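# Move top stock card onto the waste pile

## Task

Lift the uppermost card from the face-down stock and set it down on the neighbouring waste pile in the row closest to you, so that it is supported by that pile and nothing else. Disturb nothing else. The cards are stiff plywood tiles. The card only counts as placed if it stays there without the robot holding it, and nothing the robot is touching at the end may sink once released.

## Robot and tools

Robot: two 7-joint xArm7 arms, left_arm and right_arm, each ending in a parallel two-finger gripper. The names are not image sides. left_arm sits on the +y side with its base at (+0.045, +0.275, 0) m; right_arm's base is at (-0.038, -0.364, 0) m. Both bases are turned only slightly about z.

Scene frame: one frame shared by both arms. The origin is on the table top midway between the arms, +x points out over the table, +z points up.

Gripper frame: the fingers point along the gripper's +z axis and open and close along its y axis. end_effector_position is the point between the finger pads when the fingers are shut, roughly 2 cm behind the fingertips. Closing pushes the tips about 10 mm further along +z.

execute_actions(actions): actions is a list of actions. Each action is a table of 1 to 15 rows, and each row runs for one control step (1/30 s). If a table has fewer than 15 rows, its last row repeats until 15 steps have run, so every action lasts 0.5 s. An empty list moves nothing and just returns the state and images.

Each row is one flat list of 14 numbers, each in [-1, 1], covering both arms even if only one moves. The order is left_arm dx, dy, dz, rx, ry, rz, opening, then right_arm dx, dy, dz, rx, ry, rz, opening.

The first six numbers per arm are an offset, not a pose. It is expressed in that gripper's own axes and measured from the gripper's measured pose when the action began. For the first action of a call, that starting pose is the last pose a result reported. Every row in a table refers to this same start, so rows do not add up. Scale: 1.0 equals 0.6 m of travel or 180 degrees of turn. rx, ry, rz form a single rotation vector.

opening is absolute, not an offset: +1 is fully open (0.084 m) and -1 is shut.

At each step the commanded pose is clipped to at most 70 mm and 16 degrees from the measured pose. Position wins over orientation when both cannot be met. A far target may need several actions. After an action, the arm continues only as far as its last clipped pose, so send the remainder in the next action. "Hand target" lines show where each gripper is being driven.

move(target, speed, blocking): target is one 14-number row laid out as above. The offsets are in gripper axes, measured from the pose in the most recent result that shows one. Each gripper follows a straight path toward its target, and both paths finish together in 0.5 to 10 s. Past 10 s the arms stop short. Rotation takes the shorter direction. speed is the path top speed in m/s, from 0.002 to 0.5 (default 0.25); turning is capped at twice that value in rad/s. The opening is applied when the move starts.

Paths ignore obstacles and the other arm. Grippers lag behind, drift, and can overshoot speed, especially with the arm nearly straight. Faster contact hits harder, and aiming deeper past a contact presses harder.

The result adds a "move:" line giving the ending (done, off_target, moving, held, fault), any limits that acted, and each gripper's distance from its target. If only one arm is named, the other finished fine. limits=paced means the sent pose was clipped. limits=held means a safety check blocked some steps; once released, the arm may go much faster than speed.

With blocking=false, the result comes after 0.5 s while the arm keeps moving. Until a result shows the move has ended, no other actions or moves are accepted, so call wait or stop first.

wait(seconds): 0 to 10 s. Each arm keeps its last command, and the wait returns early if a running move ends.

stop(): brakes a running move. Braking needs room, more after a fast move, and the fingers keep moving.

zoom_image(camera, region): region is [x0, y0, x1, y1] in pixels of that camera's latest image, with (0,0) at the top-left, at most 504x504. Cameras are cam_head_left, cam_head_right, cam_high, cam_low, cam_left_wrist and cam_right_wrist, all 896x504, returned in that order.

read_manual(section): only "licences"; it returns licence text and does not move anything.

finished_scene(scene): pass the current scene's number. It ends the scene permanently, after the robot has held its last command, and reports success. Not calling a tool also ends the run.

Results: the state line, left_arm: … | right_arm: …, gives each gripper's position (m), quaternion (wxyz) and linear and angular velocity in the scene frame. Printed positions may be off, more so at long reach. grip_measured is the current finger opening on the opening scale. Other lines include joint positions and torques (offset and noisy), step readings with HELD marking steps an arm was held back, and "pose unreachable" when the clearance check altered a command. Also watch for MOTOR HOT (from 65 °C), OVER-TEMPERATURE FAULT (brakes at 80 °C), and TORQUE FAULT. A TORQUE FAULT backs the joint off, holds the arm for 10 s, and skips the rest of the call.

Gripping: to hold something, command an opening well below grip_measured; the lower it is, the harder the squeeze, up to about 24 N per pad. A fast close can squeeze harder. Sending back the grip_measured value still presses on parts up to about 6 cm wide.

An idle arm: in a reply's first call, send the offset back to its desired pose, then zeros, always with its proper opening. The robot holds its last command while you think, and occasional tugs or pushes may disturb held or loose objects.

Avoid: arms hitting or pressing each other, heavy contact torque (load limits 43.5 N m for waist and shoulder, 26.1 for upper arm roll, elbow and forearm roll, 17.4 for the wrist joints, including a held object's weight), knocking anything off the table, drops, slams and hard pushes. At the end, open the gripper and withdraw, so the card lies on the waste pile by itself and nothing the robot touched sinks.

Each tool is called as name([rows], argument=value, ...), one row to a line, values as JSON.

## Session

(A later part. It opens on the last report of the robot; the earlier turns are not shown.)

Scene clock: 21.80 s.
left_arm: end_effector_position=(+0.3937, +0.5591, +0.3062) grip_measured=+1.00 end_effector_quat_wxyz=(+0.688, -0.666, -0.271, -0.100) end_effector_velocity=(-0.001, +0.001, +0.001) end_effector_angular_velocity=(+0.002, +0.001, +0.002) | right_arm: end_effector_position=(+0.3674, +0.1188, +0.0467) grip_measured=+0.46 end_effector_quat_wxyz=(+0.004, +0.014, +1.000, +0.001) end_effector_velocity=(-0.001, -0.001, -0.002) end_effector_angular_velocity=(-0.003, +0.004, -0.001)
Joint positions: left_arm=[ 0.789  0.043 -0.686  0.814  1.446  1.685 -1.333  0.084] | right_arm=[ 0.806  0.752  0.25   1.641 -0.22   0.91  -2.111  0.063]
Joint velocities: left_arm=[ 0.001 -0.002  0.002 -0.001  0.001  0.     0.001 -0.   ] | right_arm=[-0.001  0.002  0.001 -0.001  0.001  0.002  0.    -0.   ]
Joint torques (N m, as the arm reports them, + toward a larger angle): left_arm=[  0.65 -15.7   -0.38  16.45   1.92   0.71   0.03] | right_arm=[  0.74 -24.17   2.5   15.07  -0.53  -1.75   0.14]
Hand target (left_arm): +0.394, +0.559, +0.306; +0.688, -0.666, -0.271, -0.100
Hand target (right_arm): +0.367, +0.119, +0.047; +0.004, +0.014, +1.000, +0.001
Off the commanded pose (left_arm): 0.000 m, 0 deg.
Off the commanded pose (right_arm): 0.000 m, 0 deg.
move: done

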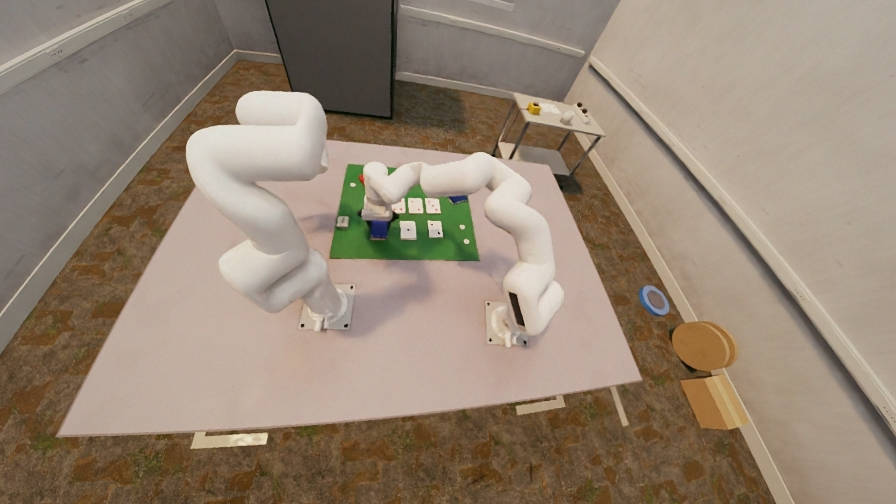

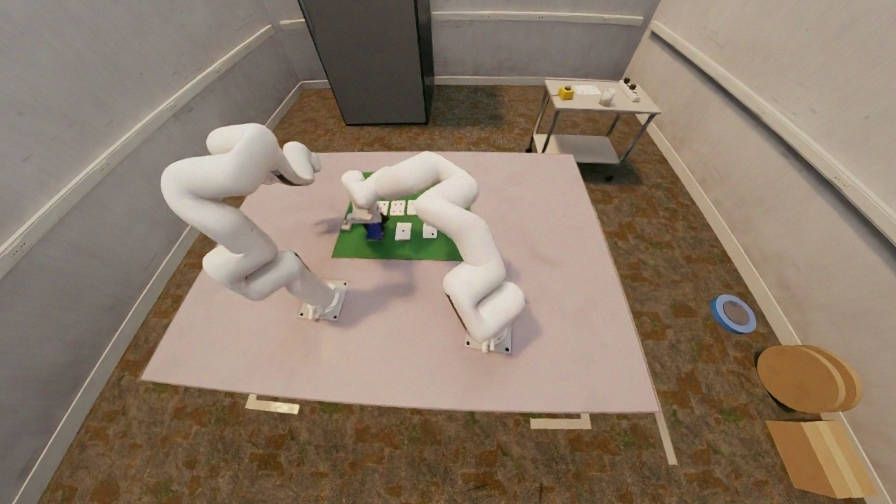

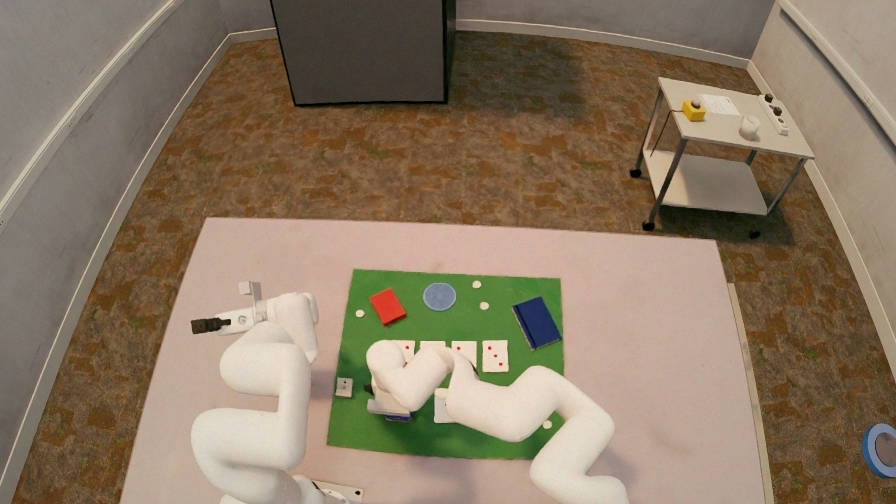

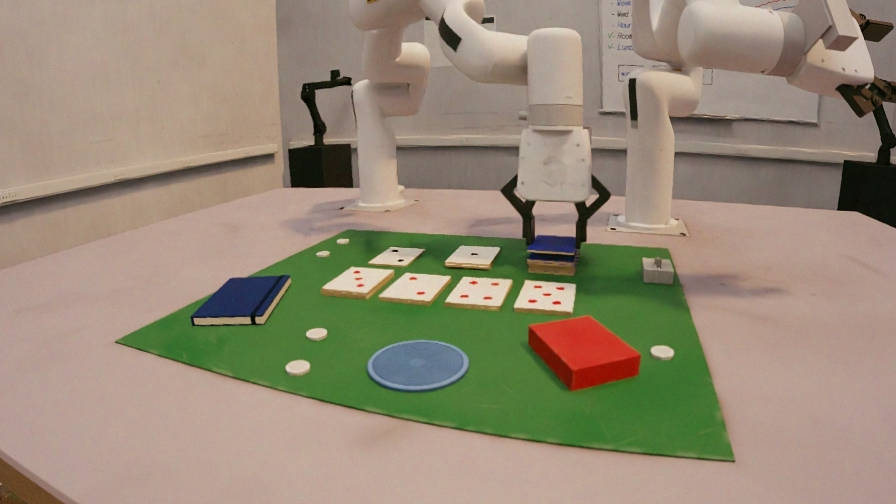

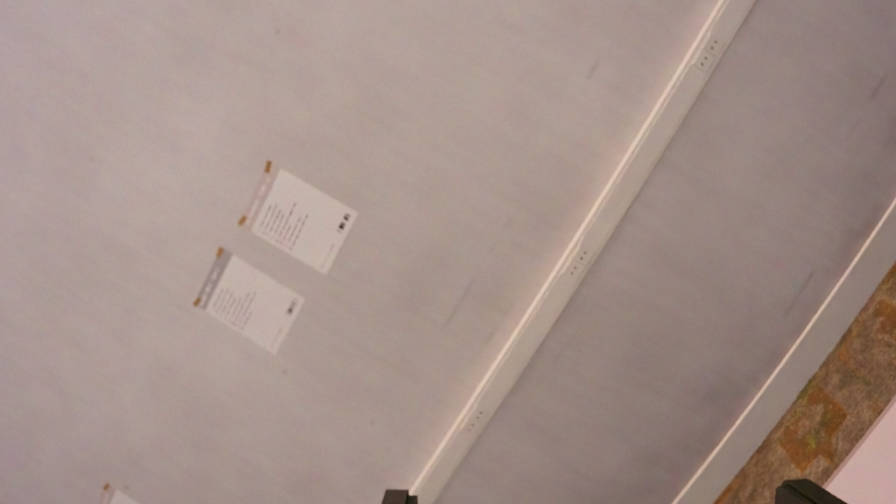

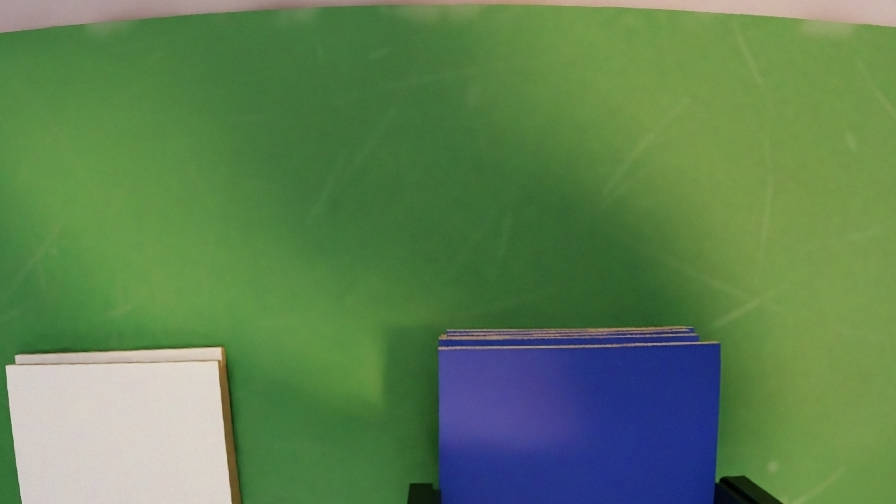

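move(target=[0,0,0,0,0,0,1, -0.0188,-0.1965,0,0,0,-0.02,0.05], speed=0.12)

move(target=[0,0,0,0,0,0,1, 0,0,0.027,0,0,0,0.05], speed=0.05)

zoom_image(camera="cam_low", region=[435, 230, 515, 280])

Scene clock: 23.53 s.
left_arm: end_effector_position=(+0.3937, +0.5591, +0.3062) grip_measured=+1.00 end_effector_quat_wxyz=(+0.688, -0.666, -0.271, -0.100) end_effector_velocity=(-0.000, +0.001, +0.000) end_effector_angular_velocity=(+0.000, -0.001, +0.002) | right_arm: end_effector_position=(+0.3747, +0.0014, +0.0465) grip_measured=+0.46 end_effector_quat_wxyz=(+0.003, -0.017, +1.000, +0.002) end_effector_velocity=(-0.001, -0.002, -0.001) end_effector_angular_velocity=(-0.000, +0.001, +0.002)
Joint positions: left_arm=[ 0.789  0.043 -0.686  0.814  1.446  1.685 -1.333  0.084] | right_arm=[ 0.612  0.512  0.257  1.234 -0.188  0.738 -2.324  0.063]
Joint velocities: left_arm=[ 0.001 -0.001  0.001  0.001 -0.    -0.    -0.     0.   ] | right_arm=[-0.004 -0.003  0.002 -0.006 -0.001 -0.003 -0.003 -0.   ]
Joint torques (N m, as the arm reports them, + toward a larger angle): left_arm=[  0.62 -15.63  -0.13  16.57   1.99   0.73   0.03] | right_arm=[  0.61 -20.34   1.72  14.    -0.28  -1.71   0.12]
Hand target (left_arm): +0.394, +0.559, +0.306; +0.688, -0.666, -0.271, -0.100
Hand target (right_arm): +0.375, +0.001, +0.046; +0.003, -0.017, +1.000, +0.001
Off the commanded pose (left_arm): 0.000 m, 0 deg.
Off the commanded pose (right_arm): 0.001 m, 0 deg.
move: done

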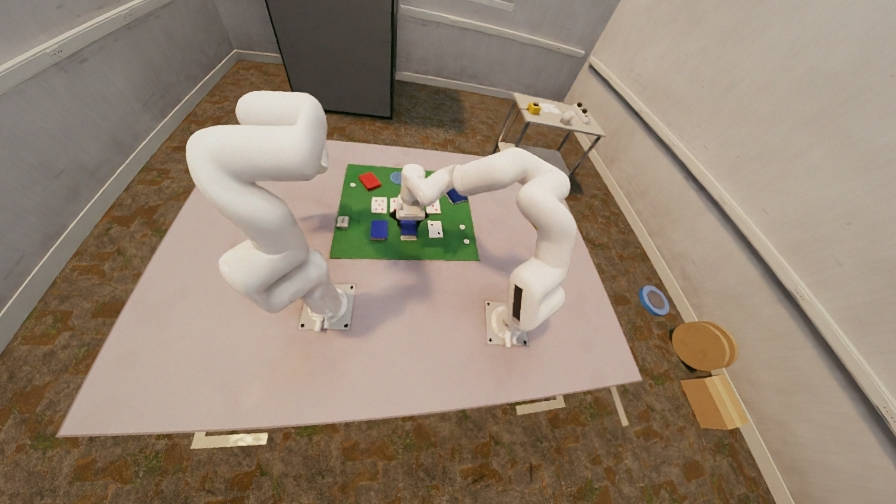

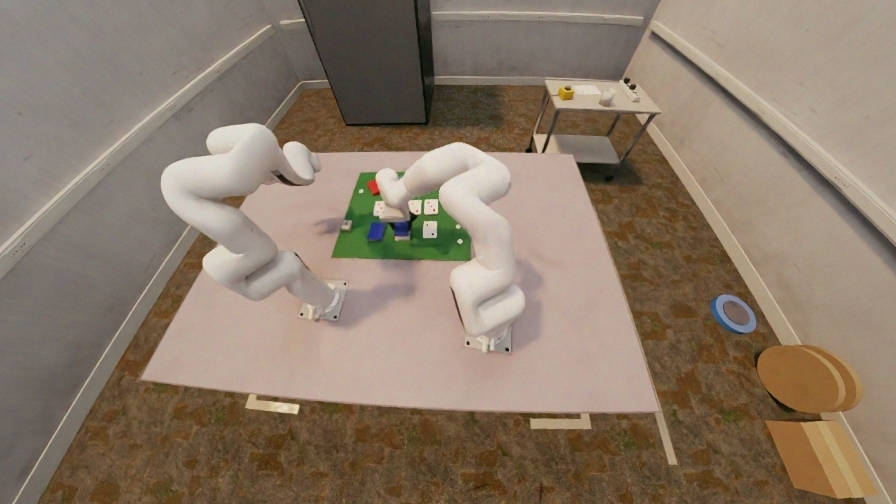

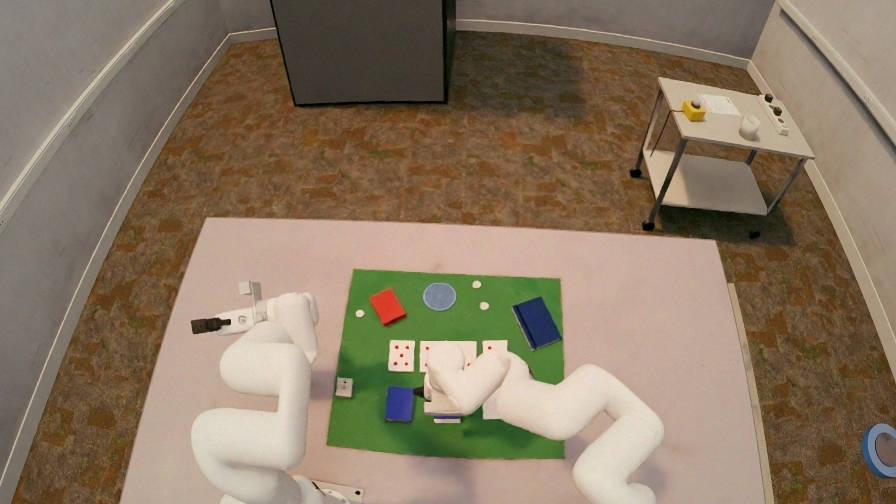

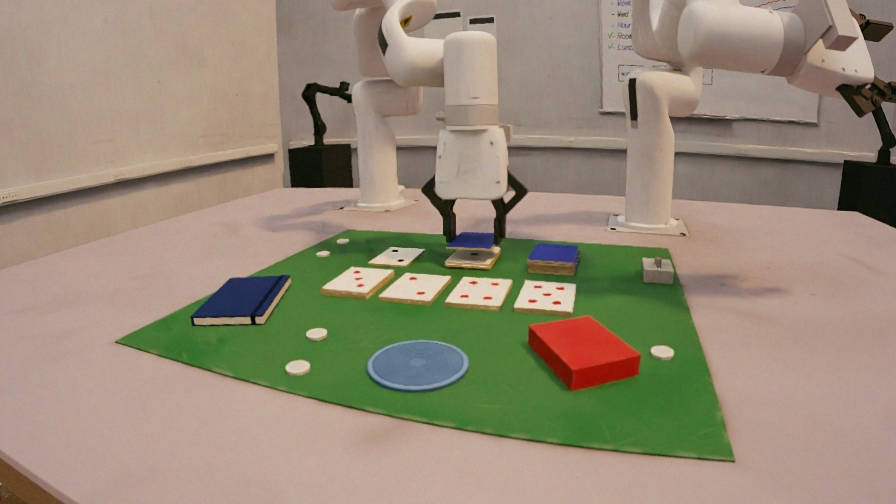

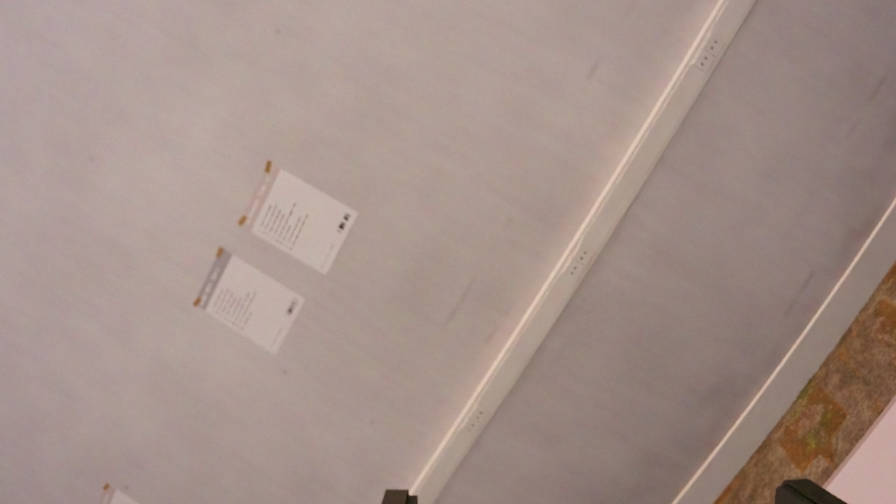

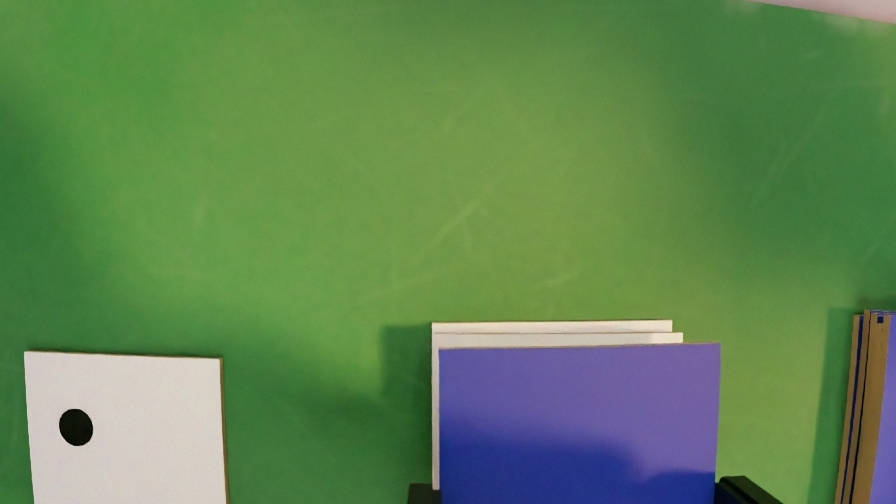

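Scene clock: 24.27 s.
left_arm: end_effector_position=(+0.3937, +0.5591, +0.3062) grip_measured=+1.00 end_effector_quat_wxyz=(+0.688, -0.666, -0.271, -0.100) end_effector_velocity=(-0.000, -0.000, -0.000) end_effector_angular_velocity=(+0.000, +0.002, -0.001) | right_arm: end_effector_position=(+0.3748, +0.0016, +0.0305) grip_measured=+0.46 end_effector_quat_wxyz=(+0.003, -0.018, +1.000, +0.002) end_effector_velocity=(+0.001, +0.002, +0.001) end_effector_angular_velocity=(+0.004, -0.004, +0.001)
Joint positions: left_arm=[ 0.789  0.043 -0.686  0.814  1.446  1.685 -1.333  0.084] | right_arm=[ 0.617  0.544  0.249  1.232 -0.2    0.704 -2.316  0.063]
Joint velocities: left_arm=[ 0.001  0.    -0.001 -0.001  0.001  0.     0.001  0.   ] | right_arm=[ 0.001 -0.001  0.     0.002 -0.001 -0.003  0.002 -0.   ]
Joint torques (N m, as the arm reports them, + toward a larger angle): left_arm=[  0.76 -15.62  -0.32  16.68   1.85   0.6    0.03] | right_arm=[  0.66 -20.46   1.99  13.63  -0.4   -1.62   0.13]
Hand target (left_arm): +0.394, +0.559, +0.306; +0.688, -0.666, -0.271, -0.100
Hand target (right_arm): +0.375, +0.001, +0.030; +0.003, -0.018, +1.000, +0.002
Off the commanded pose (left_arm): 0.000 m, 0 deg.
Off the commanded pose (right_arm): 0.000 m, 0 deg.
move: done

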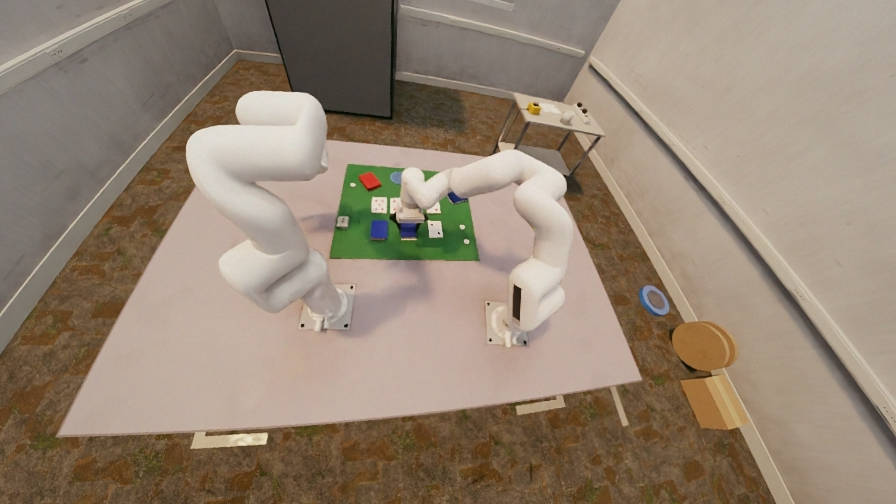

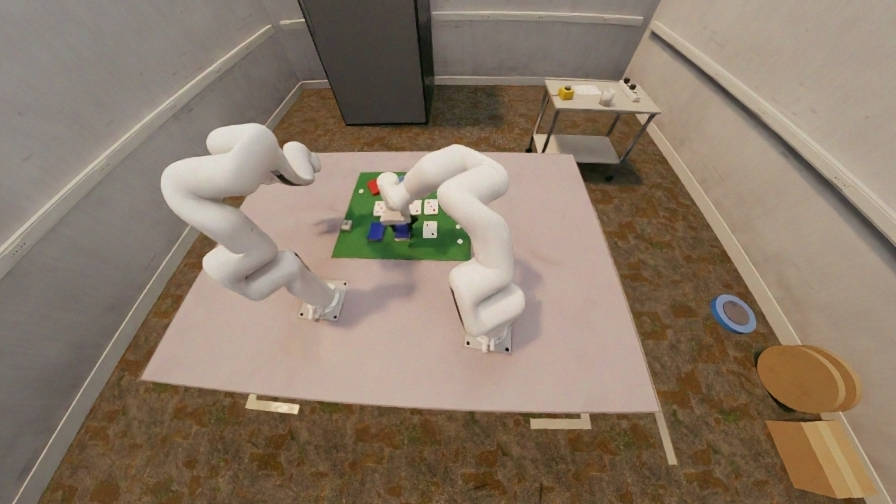

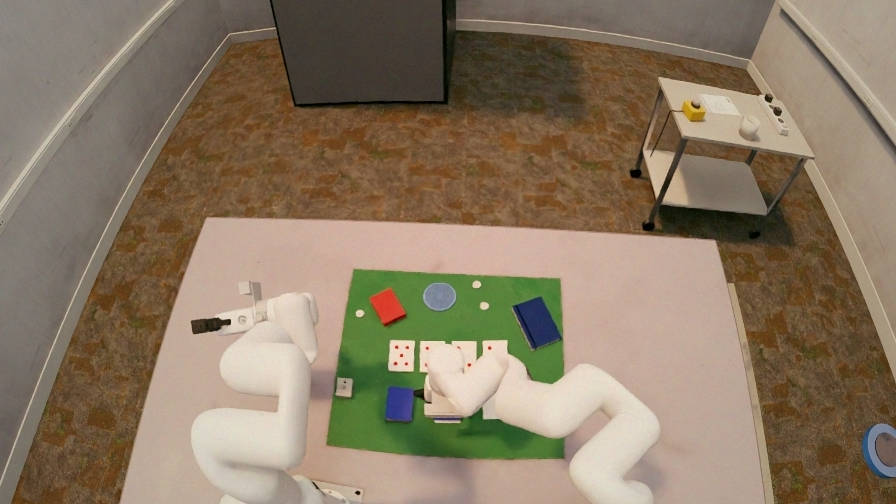

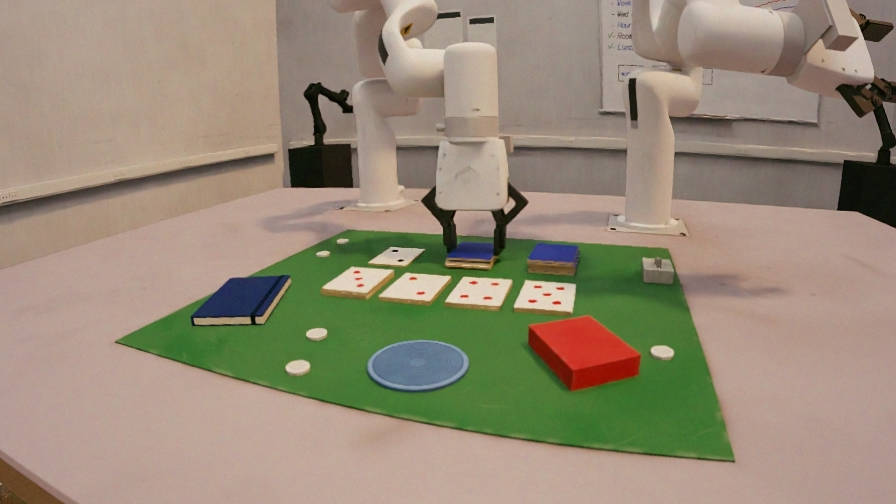

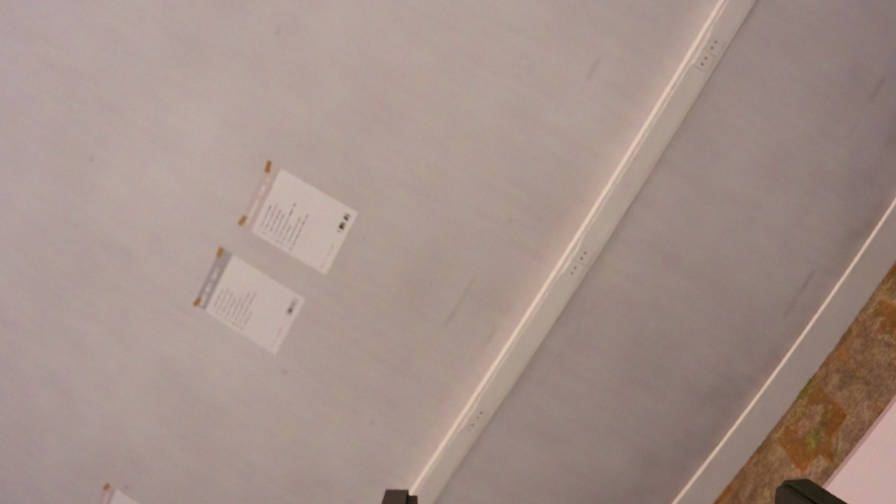

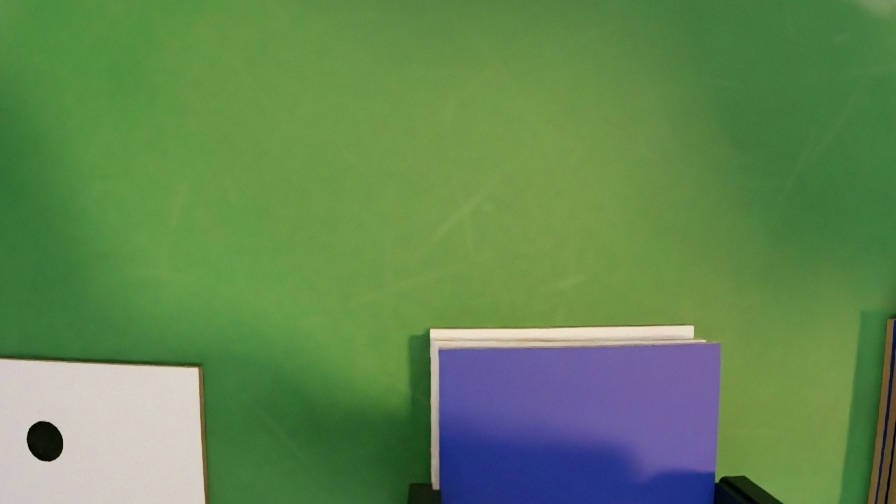

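Region (435, 230, 515, 280) of cam_low's 896x504 image, scaled by 6.300, with more detail than that image has; it fills the top 315 rows of this view, and the rest is white.

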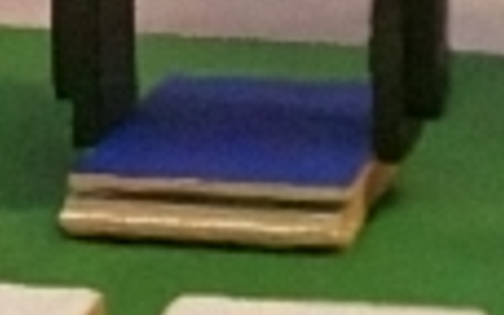

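execute_actions([
  [[0,0,0,0,0,0,1,0,-0.001,0,0,0,0,0.05],[0,0,0,0,0,0,1,0,-0.002,0,0,0,0,0.05],[0,0,0,0,0,0,1,0,-0.003,0,0,0,0,0.05],[0,0,0,0,0,0,1,0,-0.003,0,0,0,0,0.05],[0,0,0,0,0,0,1,0,-0.003,0,0,0,0,0.05],[0,0,0,0,0,0,1,0,-0.003,0.001,0,0,0,0.05],[0,0,0,0,0,0,1,0,-0.003,0.002,0,0,0,0.05],[0,0,0,0,0,0,1,0,-0.003,0.003,0,0,0,0.05],[0,0,0,0,0,0,1,0,-0.003,0.004,0,0,0,0.05]],
])

zoom_image(camera="cam_low", region=[435, 230, 515, 280])

Scene clock: 25.60 s.
left_arm: end_effector_position=(+0.3937, +0.5591, +0.3062) grip_measured=+1.00 end_effector_quat_wxyz=(+0.688, -0.666, -0.271, -0.100) end_effector_velocity=(+0.000, +0.000, +0.001) end_effector_angular_velocity=(+0.001, -0.003, +0.000) | right_arm: end_effector_position=(+0.3748, -0.0003, +0.0280) grip_measured=+0.46 end_effector_quat_wxyz=(+0.003, -0.018, +1.000, +0.002) end_effector_velocity=(+0.003, +0.001, +0.002) end_effector_angular_velocity=(+0.005, -0.006, -0.001)
Joint positions: left_arm=[ 0.789  0.043 -0.686  0.814  1.446  1.685 -1.333  0.084] | right_arm=[ 0.616  0.546  0.248  1.226 -0.201  0.697 -2.318  0.063]
Joint velocities: left_arm=[ 0.    -0.002  0.     0.001 -0.    -0.    -0.001  0.   ] | right_arm=[-0.001 -0.     0.     0.004 -0.001 -0.003  0.001  0.   ]
Joint torques (N m, as the arm reports them, + toward a larger angle): left_arm=[  0.62 -15.84  -0.15  16.57   1.83   0.66   0.  ] | right_arm=[  0.8  -20.34   2.    13.7   -0.31  -1.72   0.14]
Hand target (left_arm): +0.394, +0.559, +0.306; +0.688, -0.666, -0.271, -0.100
Hand target (right_arm): +0.375, -0.000, +0.028; +0.003, -0.018, +1.000, +0.002
Off the commanded pose (left_arm): 0.000 m, 0 deg.
Off the commanded pose (right_arm): 0.000 m, 0 deg.
Step readings (end_effector_position):
0: left_arm (+0.3937, +0.5591, +0.3062) | right_arm (+0.3748, +0.0015, +0.0303)
1: left_arm (+0.3937, +0.5591, +0.3062) | right_arm (+0.3748, +0.0015, +0.0303)
2: left_arm (+0.3937, +0.5591, +0.3062) | right_arm (+0.3747, +0.0014, +0.0304)
4: left_arm (+0.3937, +0.5591, +0.3062) | right_arm (+0.3747, +0.0007, +0.0305)
8: left_arm (+0.3937, +0.5591, +0.3062) | right_arm (+0.3752, -0.0002, +0.0301)
15: end_effector_position above

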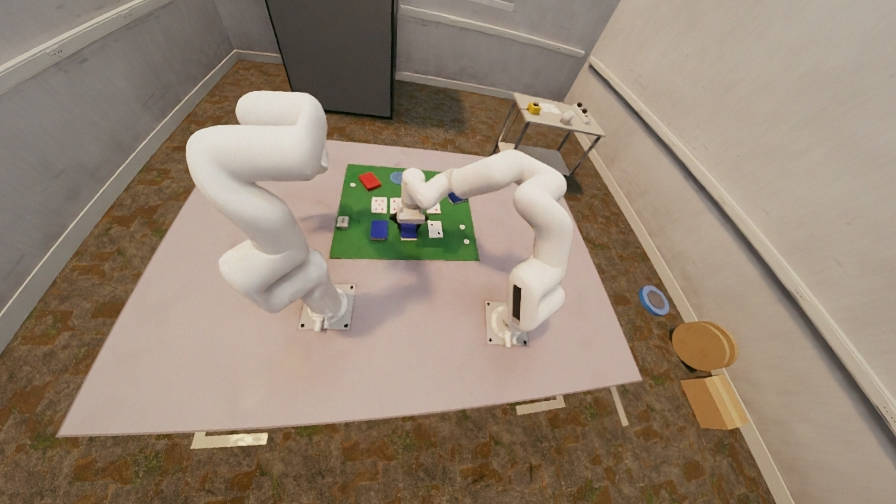

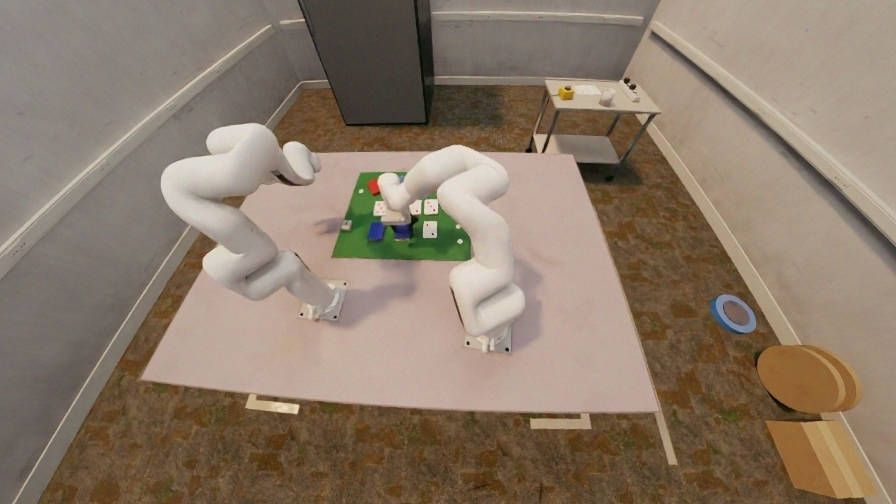

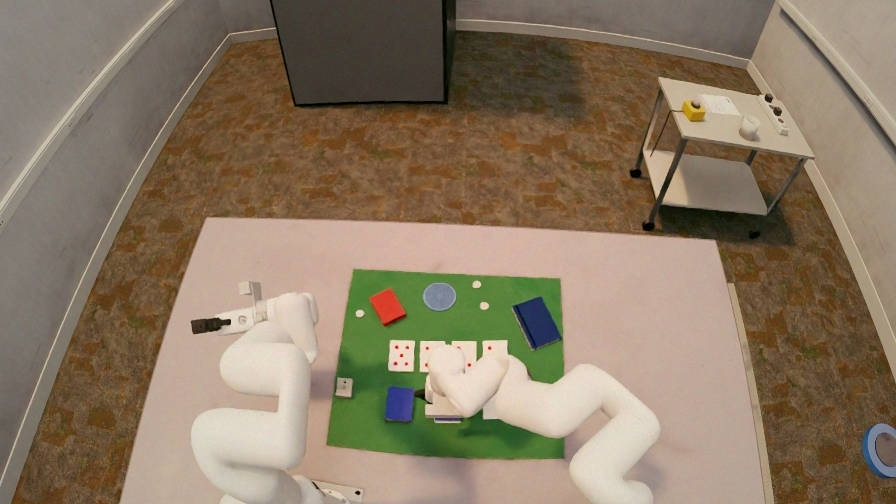

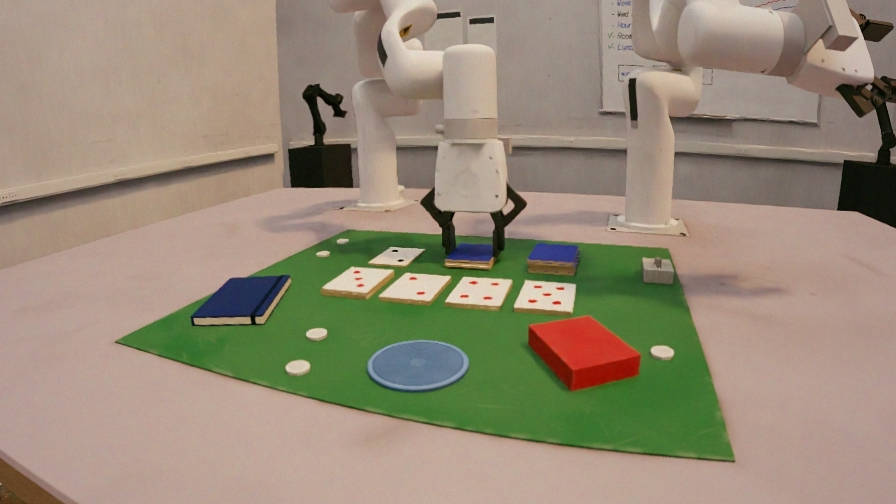

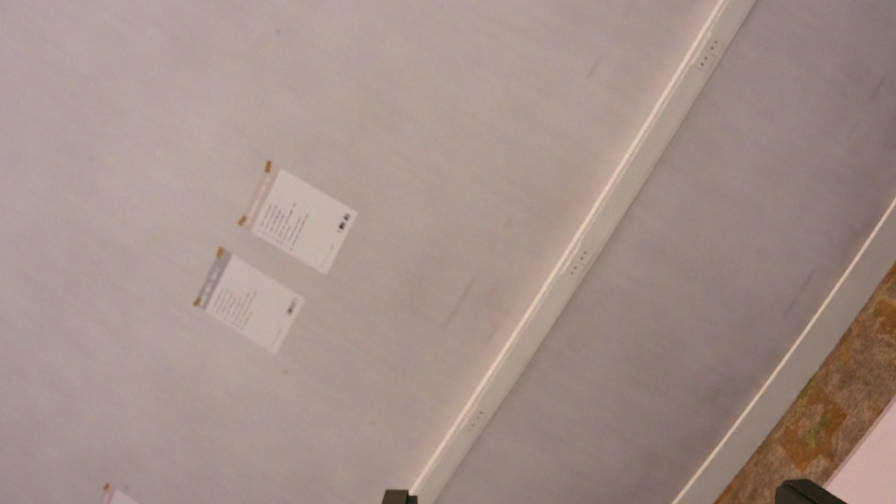

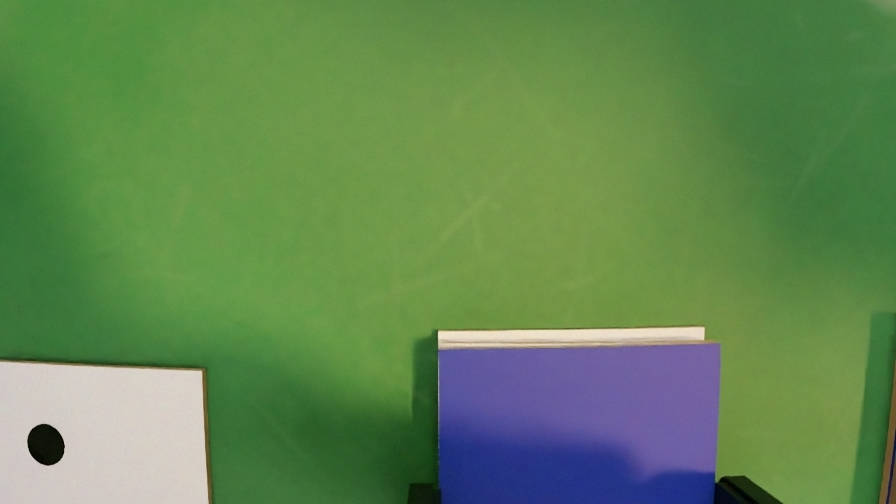

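Region (435, 230, 515, 280) of cam_low's 896x504 image, scaled by 6.300, with more detail than that image has; it fills the top 315 rows of this view, and the rest is white.

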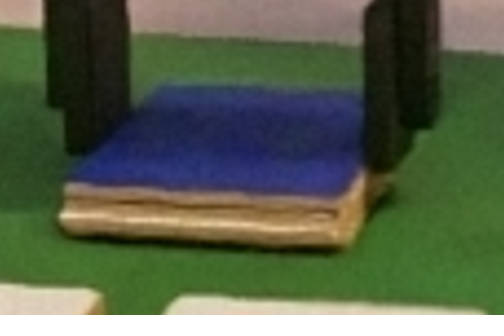

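execute_actions([
  [[0,0,0,0,0,0,1,0,0,0.0008,0,0,0,0.05],[0,0,0,0,0,0,1,0,0,0.0015,0,0,0,0.05],[0,0,0,0,0,0,1,0,0,0.0015,0,0,0,0.05],[0,0,0,0,0,0,1,0,0,0.0015,0,0,0,0.05],[0,0,0,0,0,0,1,0,0,0.0015,0,0,0,0.2],[0,0,0,0,0,0,1,0,0,0.0015,0,0,0,0.35],[0,0,0,0,0,0,1,0,0,0.0015,0,0,0,0.45],[0,0,0,0,0,0,1,0,0,0.0015,0,0,0,0.48],[0,0,0,0,0,0,1,0,0,0.0015,0,0,0,0.51],[0,0,0,0,0,0,1,0,0,0.0015,0,0,0,0.54],[0,0,0,0,0,0,1,0,0,0.0015,0,0,0,0.57],[0,0,0,0,0,0,1,0,0,0.0015,0,0,0,0.6],[0,0,0,0,0,0,1,0,0,0.0015,0,0,0,0.63],[0,0,0,0,0,0,1,0,0,0.0015,0,0,0,0.66]],
  [[0,0,0,0,0,0,1,0,0,-0.003,0,0,0,0.7],[0,0,0,0,0,0,1,0,0,-0.007,0,0,0,0.7],[0,0,0,0,0,0,1,0,0,-0.012,0,0,0,0.7],[0,0,0,0,0,0,1,0,0,-0.018,0,0,0,0.7],[0,0,0,0,0,0,1,0,0,-0.024,0,0,0,0.7],[0,0,0,0,0,0,1,0,0,-0.03,0,0,0,0.7],[0,0,0,0,0,0,1,0,0,-0.036,0,0,0,0.7],[0,0,0,0,0,0,1,0,0,-0.041,0,0,0,0.7],[0,0,0,0,0,0,1,0,0,-0.045,0,0,0,0.7],[0,0,0,0,0,0,1,0,0,-0.048,0,0,0,0.7],[0,0,0,0,0,0,1,0,0,-0.05,0,0,0,0.7]],
])

zoom_image(camera="cam_low", region=[425, 210, 605, 290])

Scene clock: 27.43 s.
left_arm: end_effector_position=(+0.3937, +0.5591, +0.3062) grip_measured=+1.00 end_effector_quat_wxyz=(+0.688, -0.666, -0.271, -0.100) end_effector_velocity=(+0.000, +0.000, +0.000) end_effector_angular_velocity=(+0.001, -0.000, -0.000) | right_arm: end_effector_position=(+0.3751, -0.0000, +0.0571) grip_measured=+0.70 end_effector_quat_wxyz=(+0.004, -0.017, +1.000, +0.002) end_effector_velocity=(-0.007, -0.007, -0.001) end_effector_angular_velocity=(-0.019, +0.024, +0.000)
Joint positions: left_arm=[ 0.789  0.043 -0.686  0.814  1.446  1.685 -1.333  0.084] | right_arm=[ 0.606  0.489  0.262  1.233 -0.18   0.758 -2.332  0.073]
Joint velocities: left_arm=[ 0.001 -0.     0.     0.     0.001 -0.     0.     0.   ] | right_arm=[-0.004 -0.008  0.004 -0.01   0.008  0.028 -0.006 -0.   ]
Joint torques (N m, as the arm reports them, + toward a larger angle): left_arm=[  0.72 -15.52  -0.29  16.69   1.93   0.6    0.01] | right_arm=[  0.91 -19.42   1.8   13.87  -0.41  -1.74   0.12]
Hand target (left_arm): +0.394, +0.559, +0.306; +0.688, -0.666, -0.271, -0.100
Hand target (right_arm): +0.375, -0.000, +0.057; +0.003, -0.017, +1.000, +0.002
Off the commanded pose (left_arm): 0.000 m, 0 deg.
Off the commanded pose (right_arm): 0.001 m, 0 deg.
Step readings (end_effector_position; steps 1 to 15: 1st action; 16 to 30: 2nd action):
0: left_arm (+0.3937, +0.5591, +0.3062) | right_arm (+0.3749, -0.0002, +0.0281)
1: left_arm (+0.3937, +0.5591, +0.3062) | right_arm (+0.3749, -0.0002, +0.0281)
2: left_arm (+0.3937, +0.5591, +0.3062) | right_arm (+0.3749, -0.0002, +0.0280)
4: left_arm (+0.3937, +0.5591, +0.3062) | right_arm (+0.3749, -0.0002, +0.0275)
8: left_arm (+0.3937, +0.5591, +0.3062) | right_arm (+0.3748, -0.0003, +0.0271)
15: left_arm (+0.3937, +0.5591, +0.3062) | right_arm (+0.3748, -0.0002, +0.0272)
16: left_arm (+0.3937, +0.5591, +0.3062) | right_arm (+0.3748, -0.0002, +0.0272)
17: left_arm (+0.3937, +0.5591, +0.3062) | right_arm (+0.3746, -0.0004, +0.0275)
19: left_arm (+0.3937, +0.5591, +0.3062) | right_arm (+0.3743, -0.0007, +0.0302)
23: left_arm (+0.3937, +0.5591, +0.3062) | right_arm (+0.3749, -0.0001, +0.0430)
30: end_effector_position above

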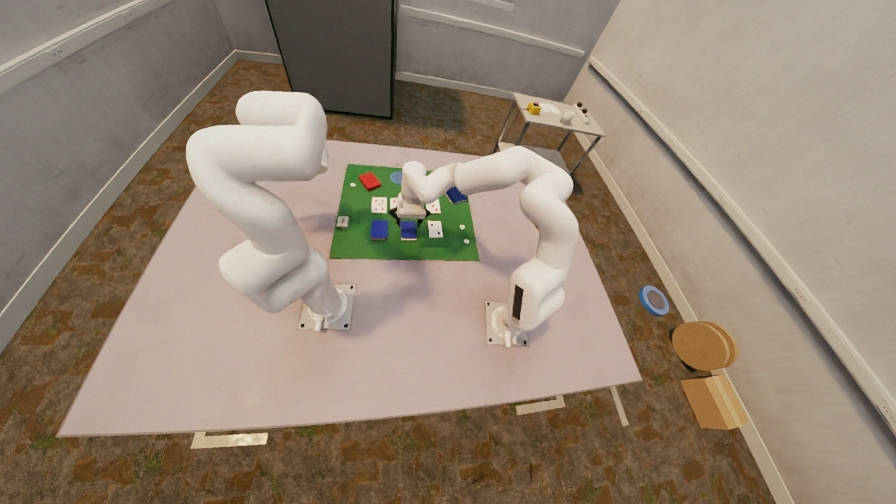

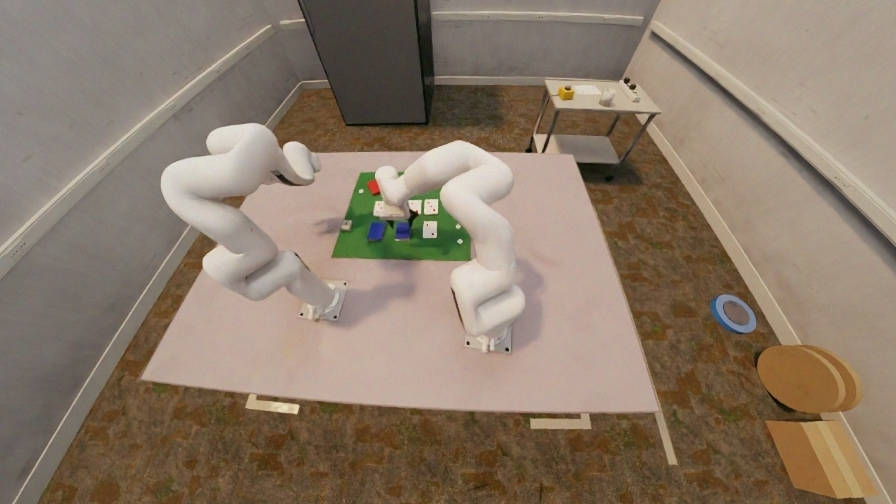

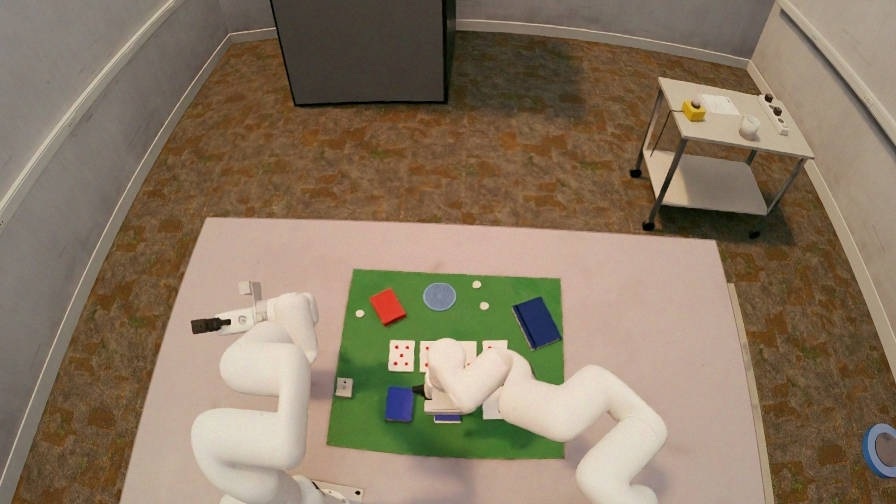

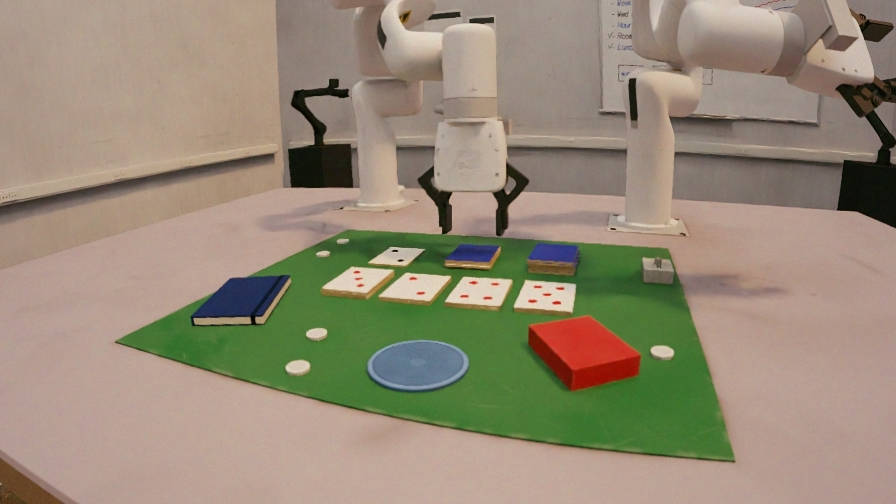

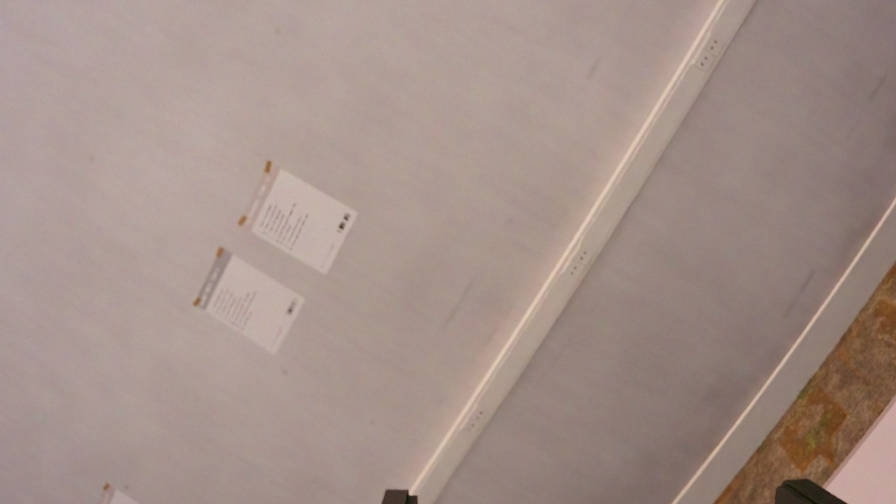

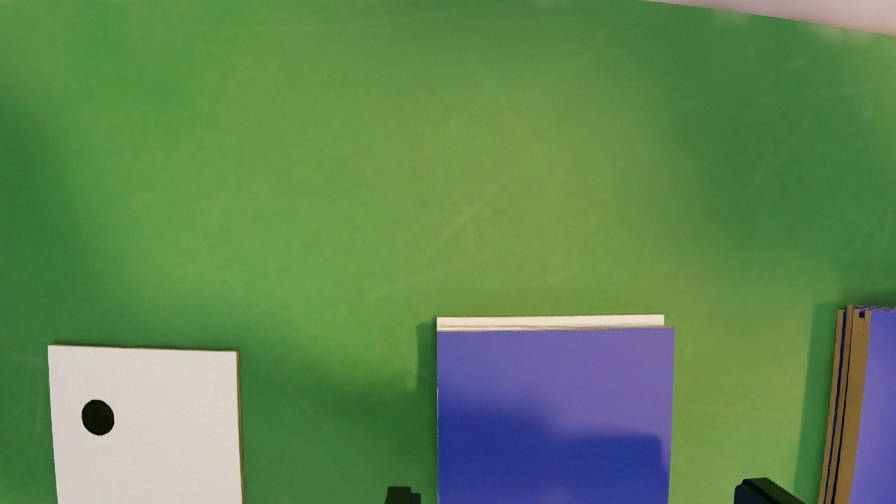

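Region (425, 210, 605, 290) of cam_low's 896x504 image, scaled by 2.800, with more detail than that image has.

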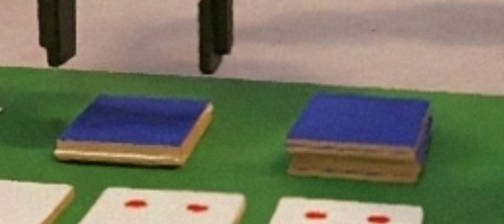

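finished_scene(scene=1)

The scene is finished: the task was done.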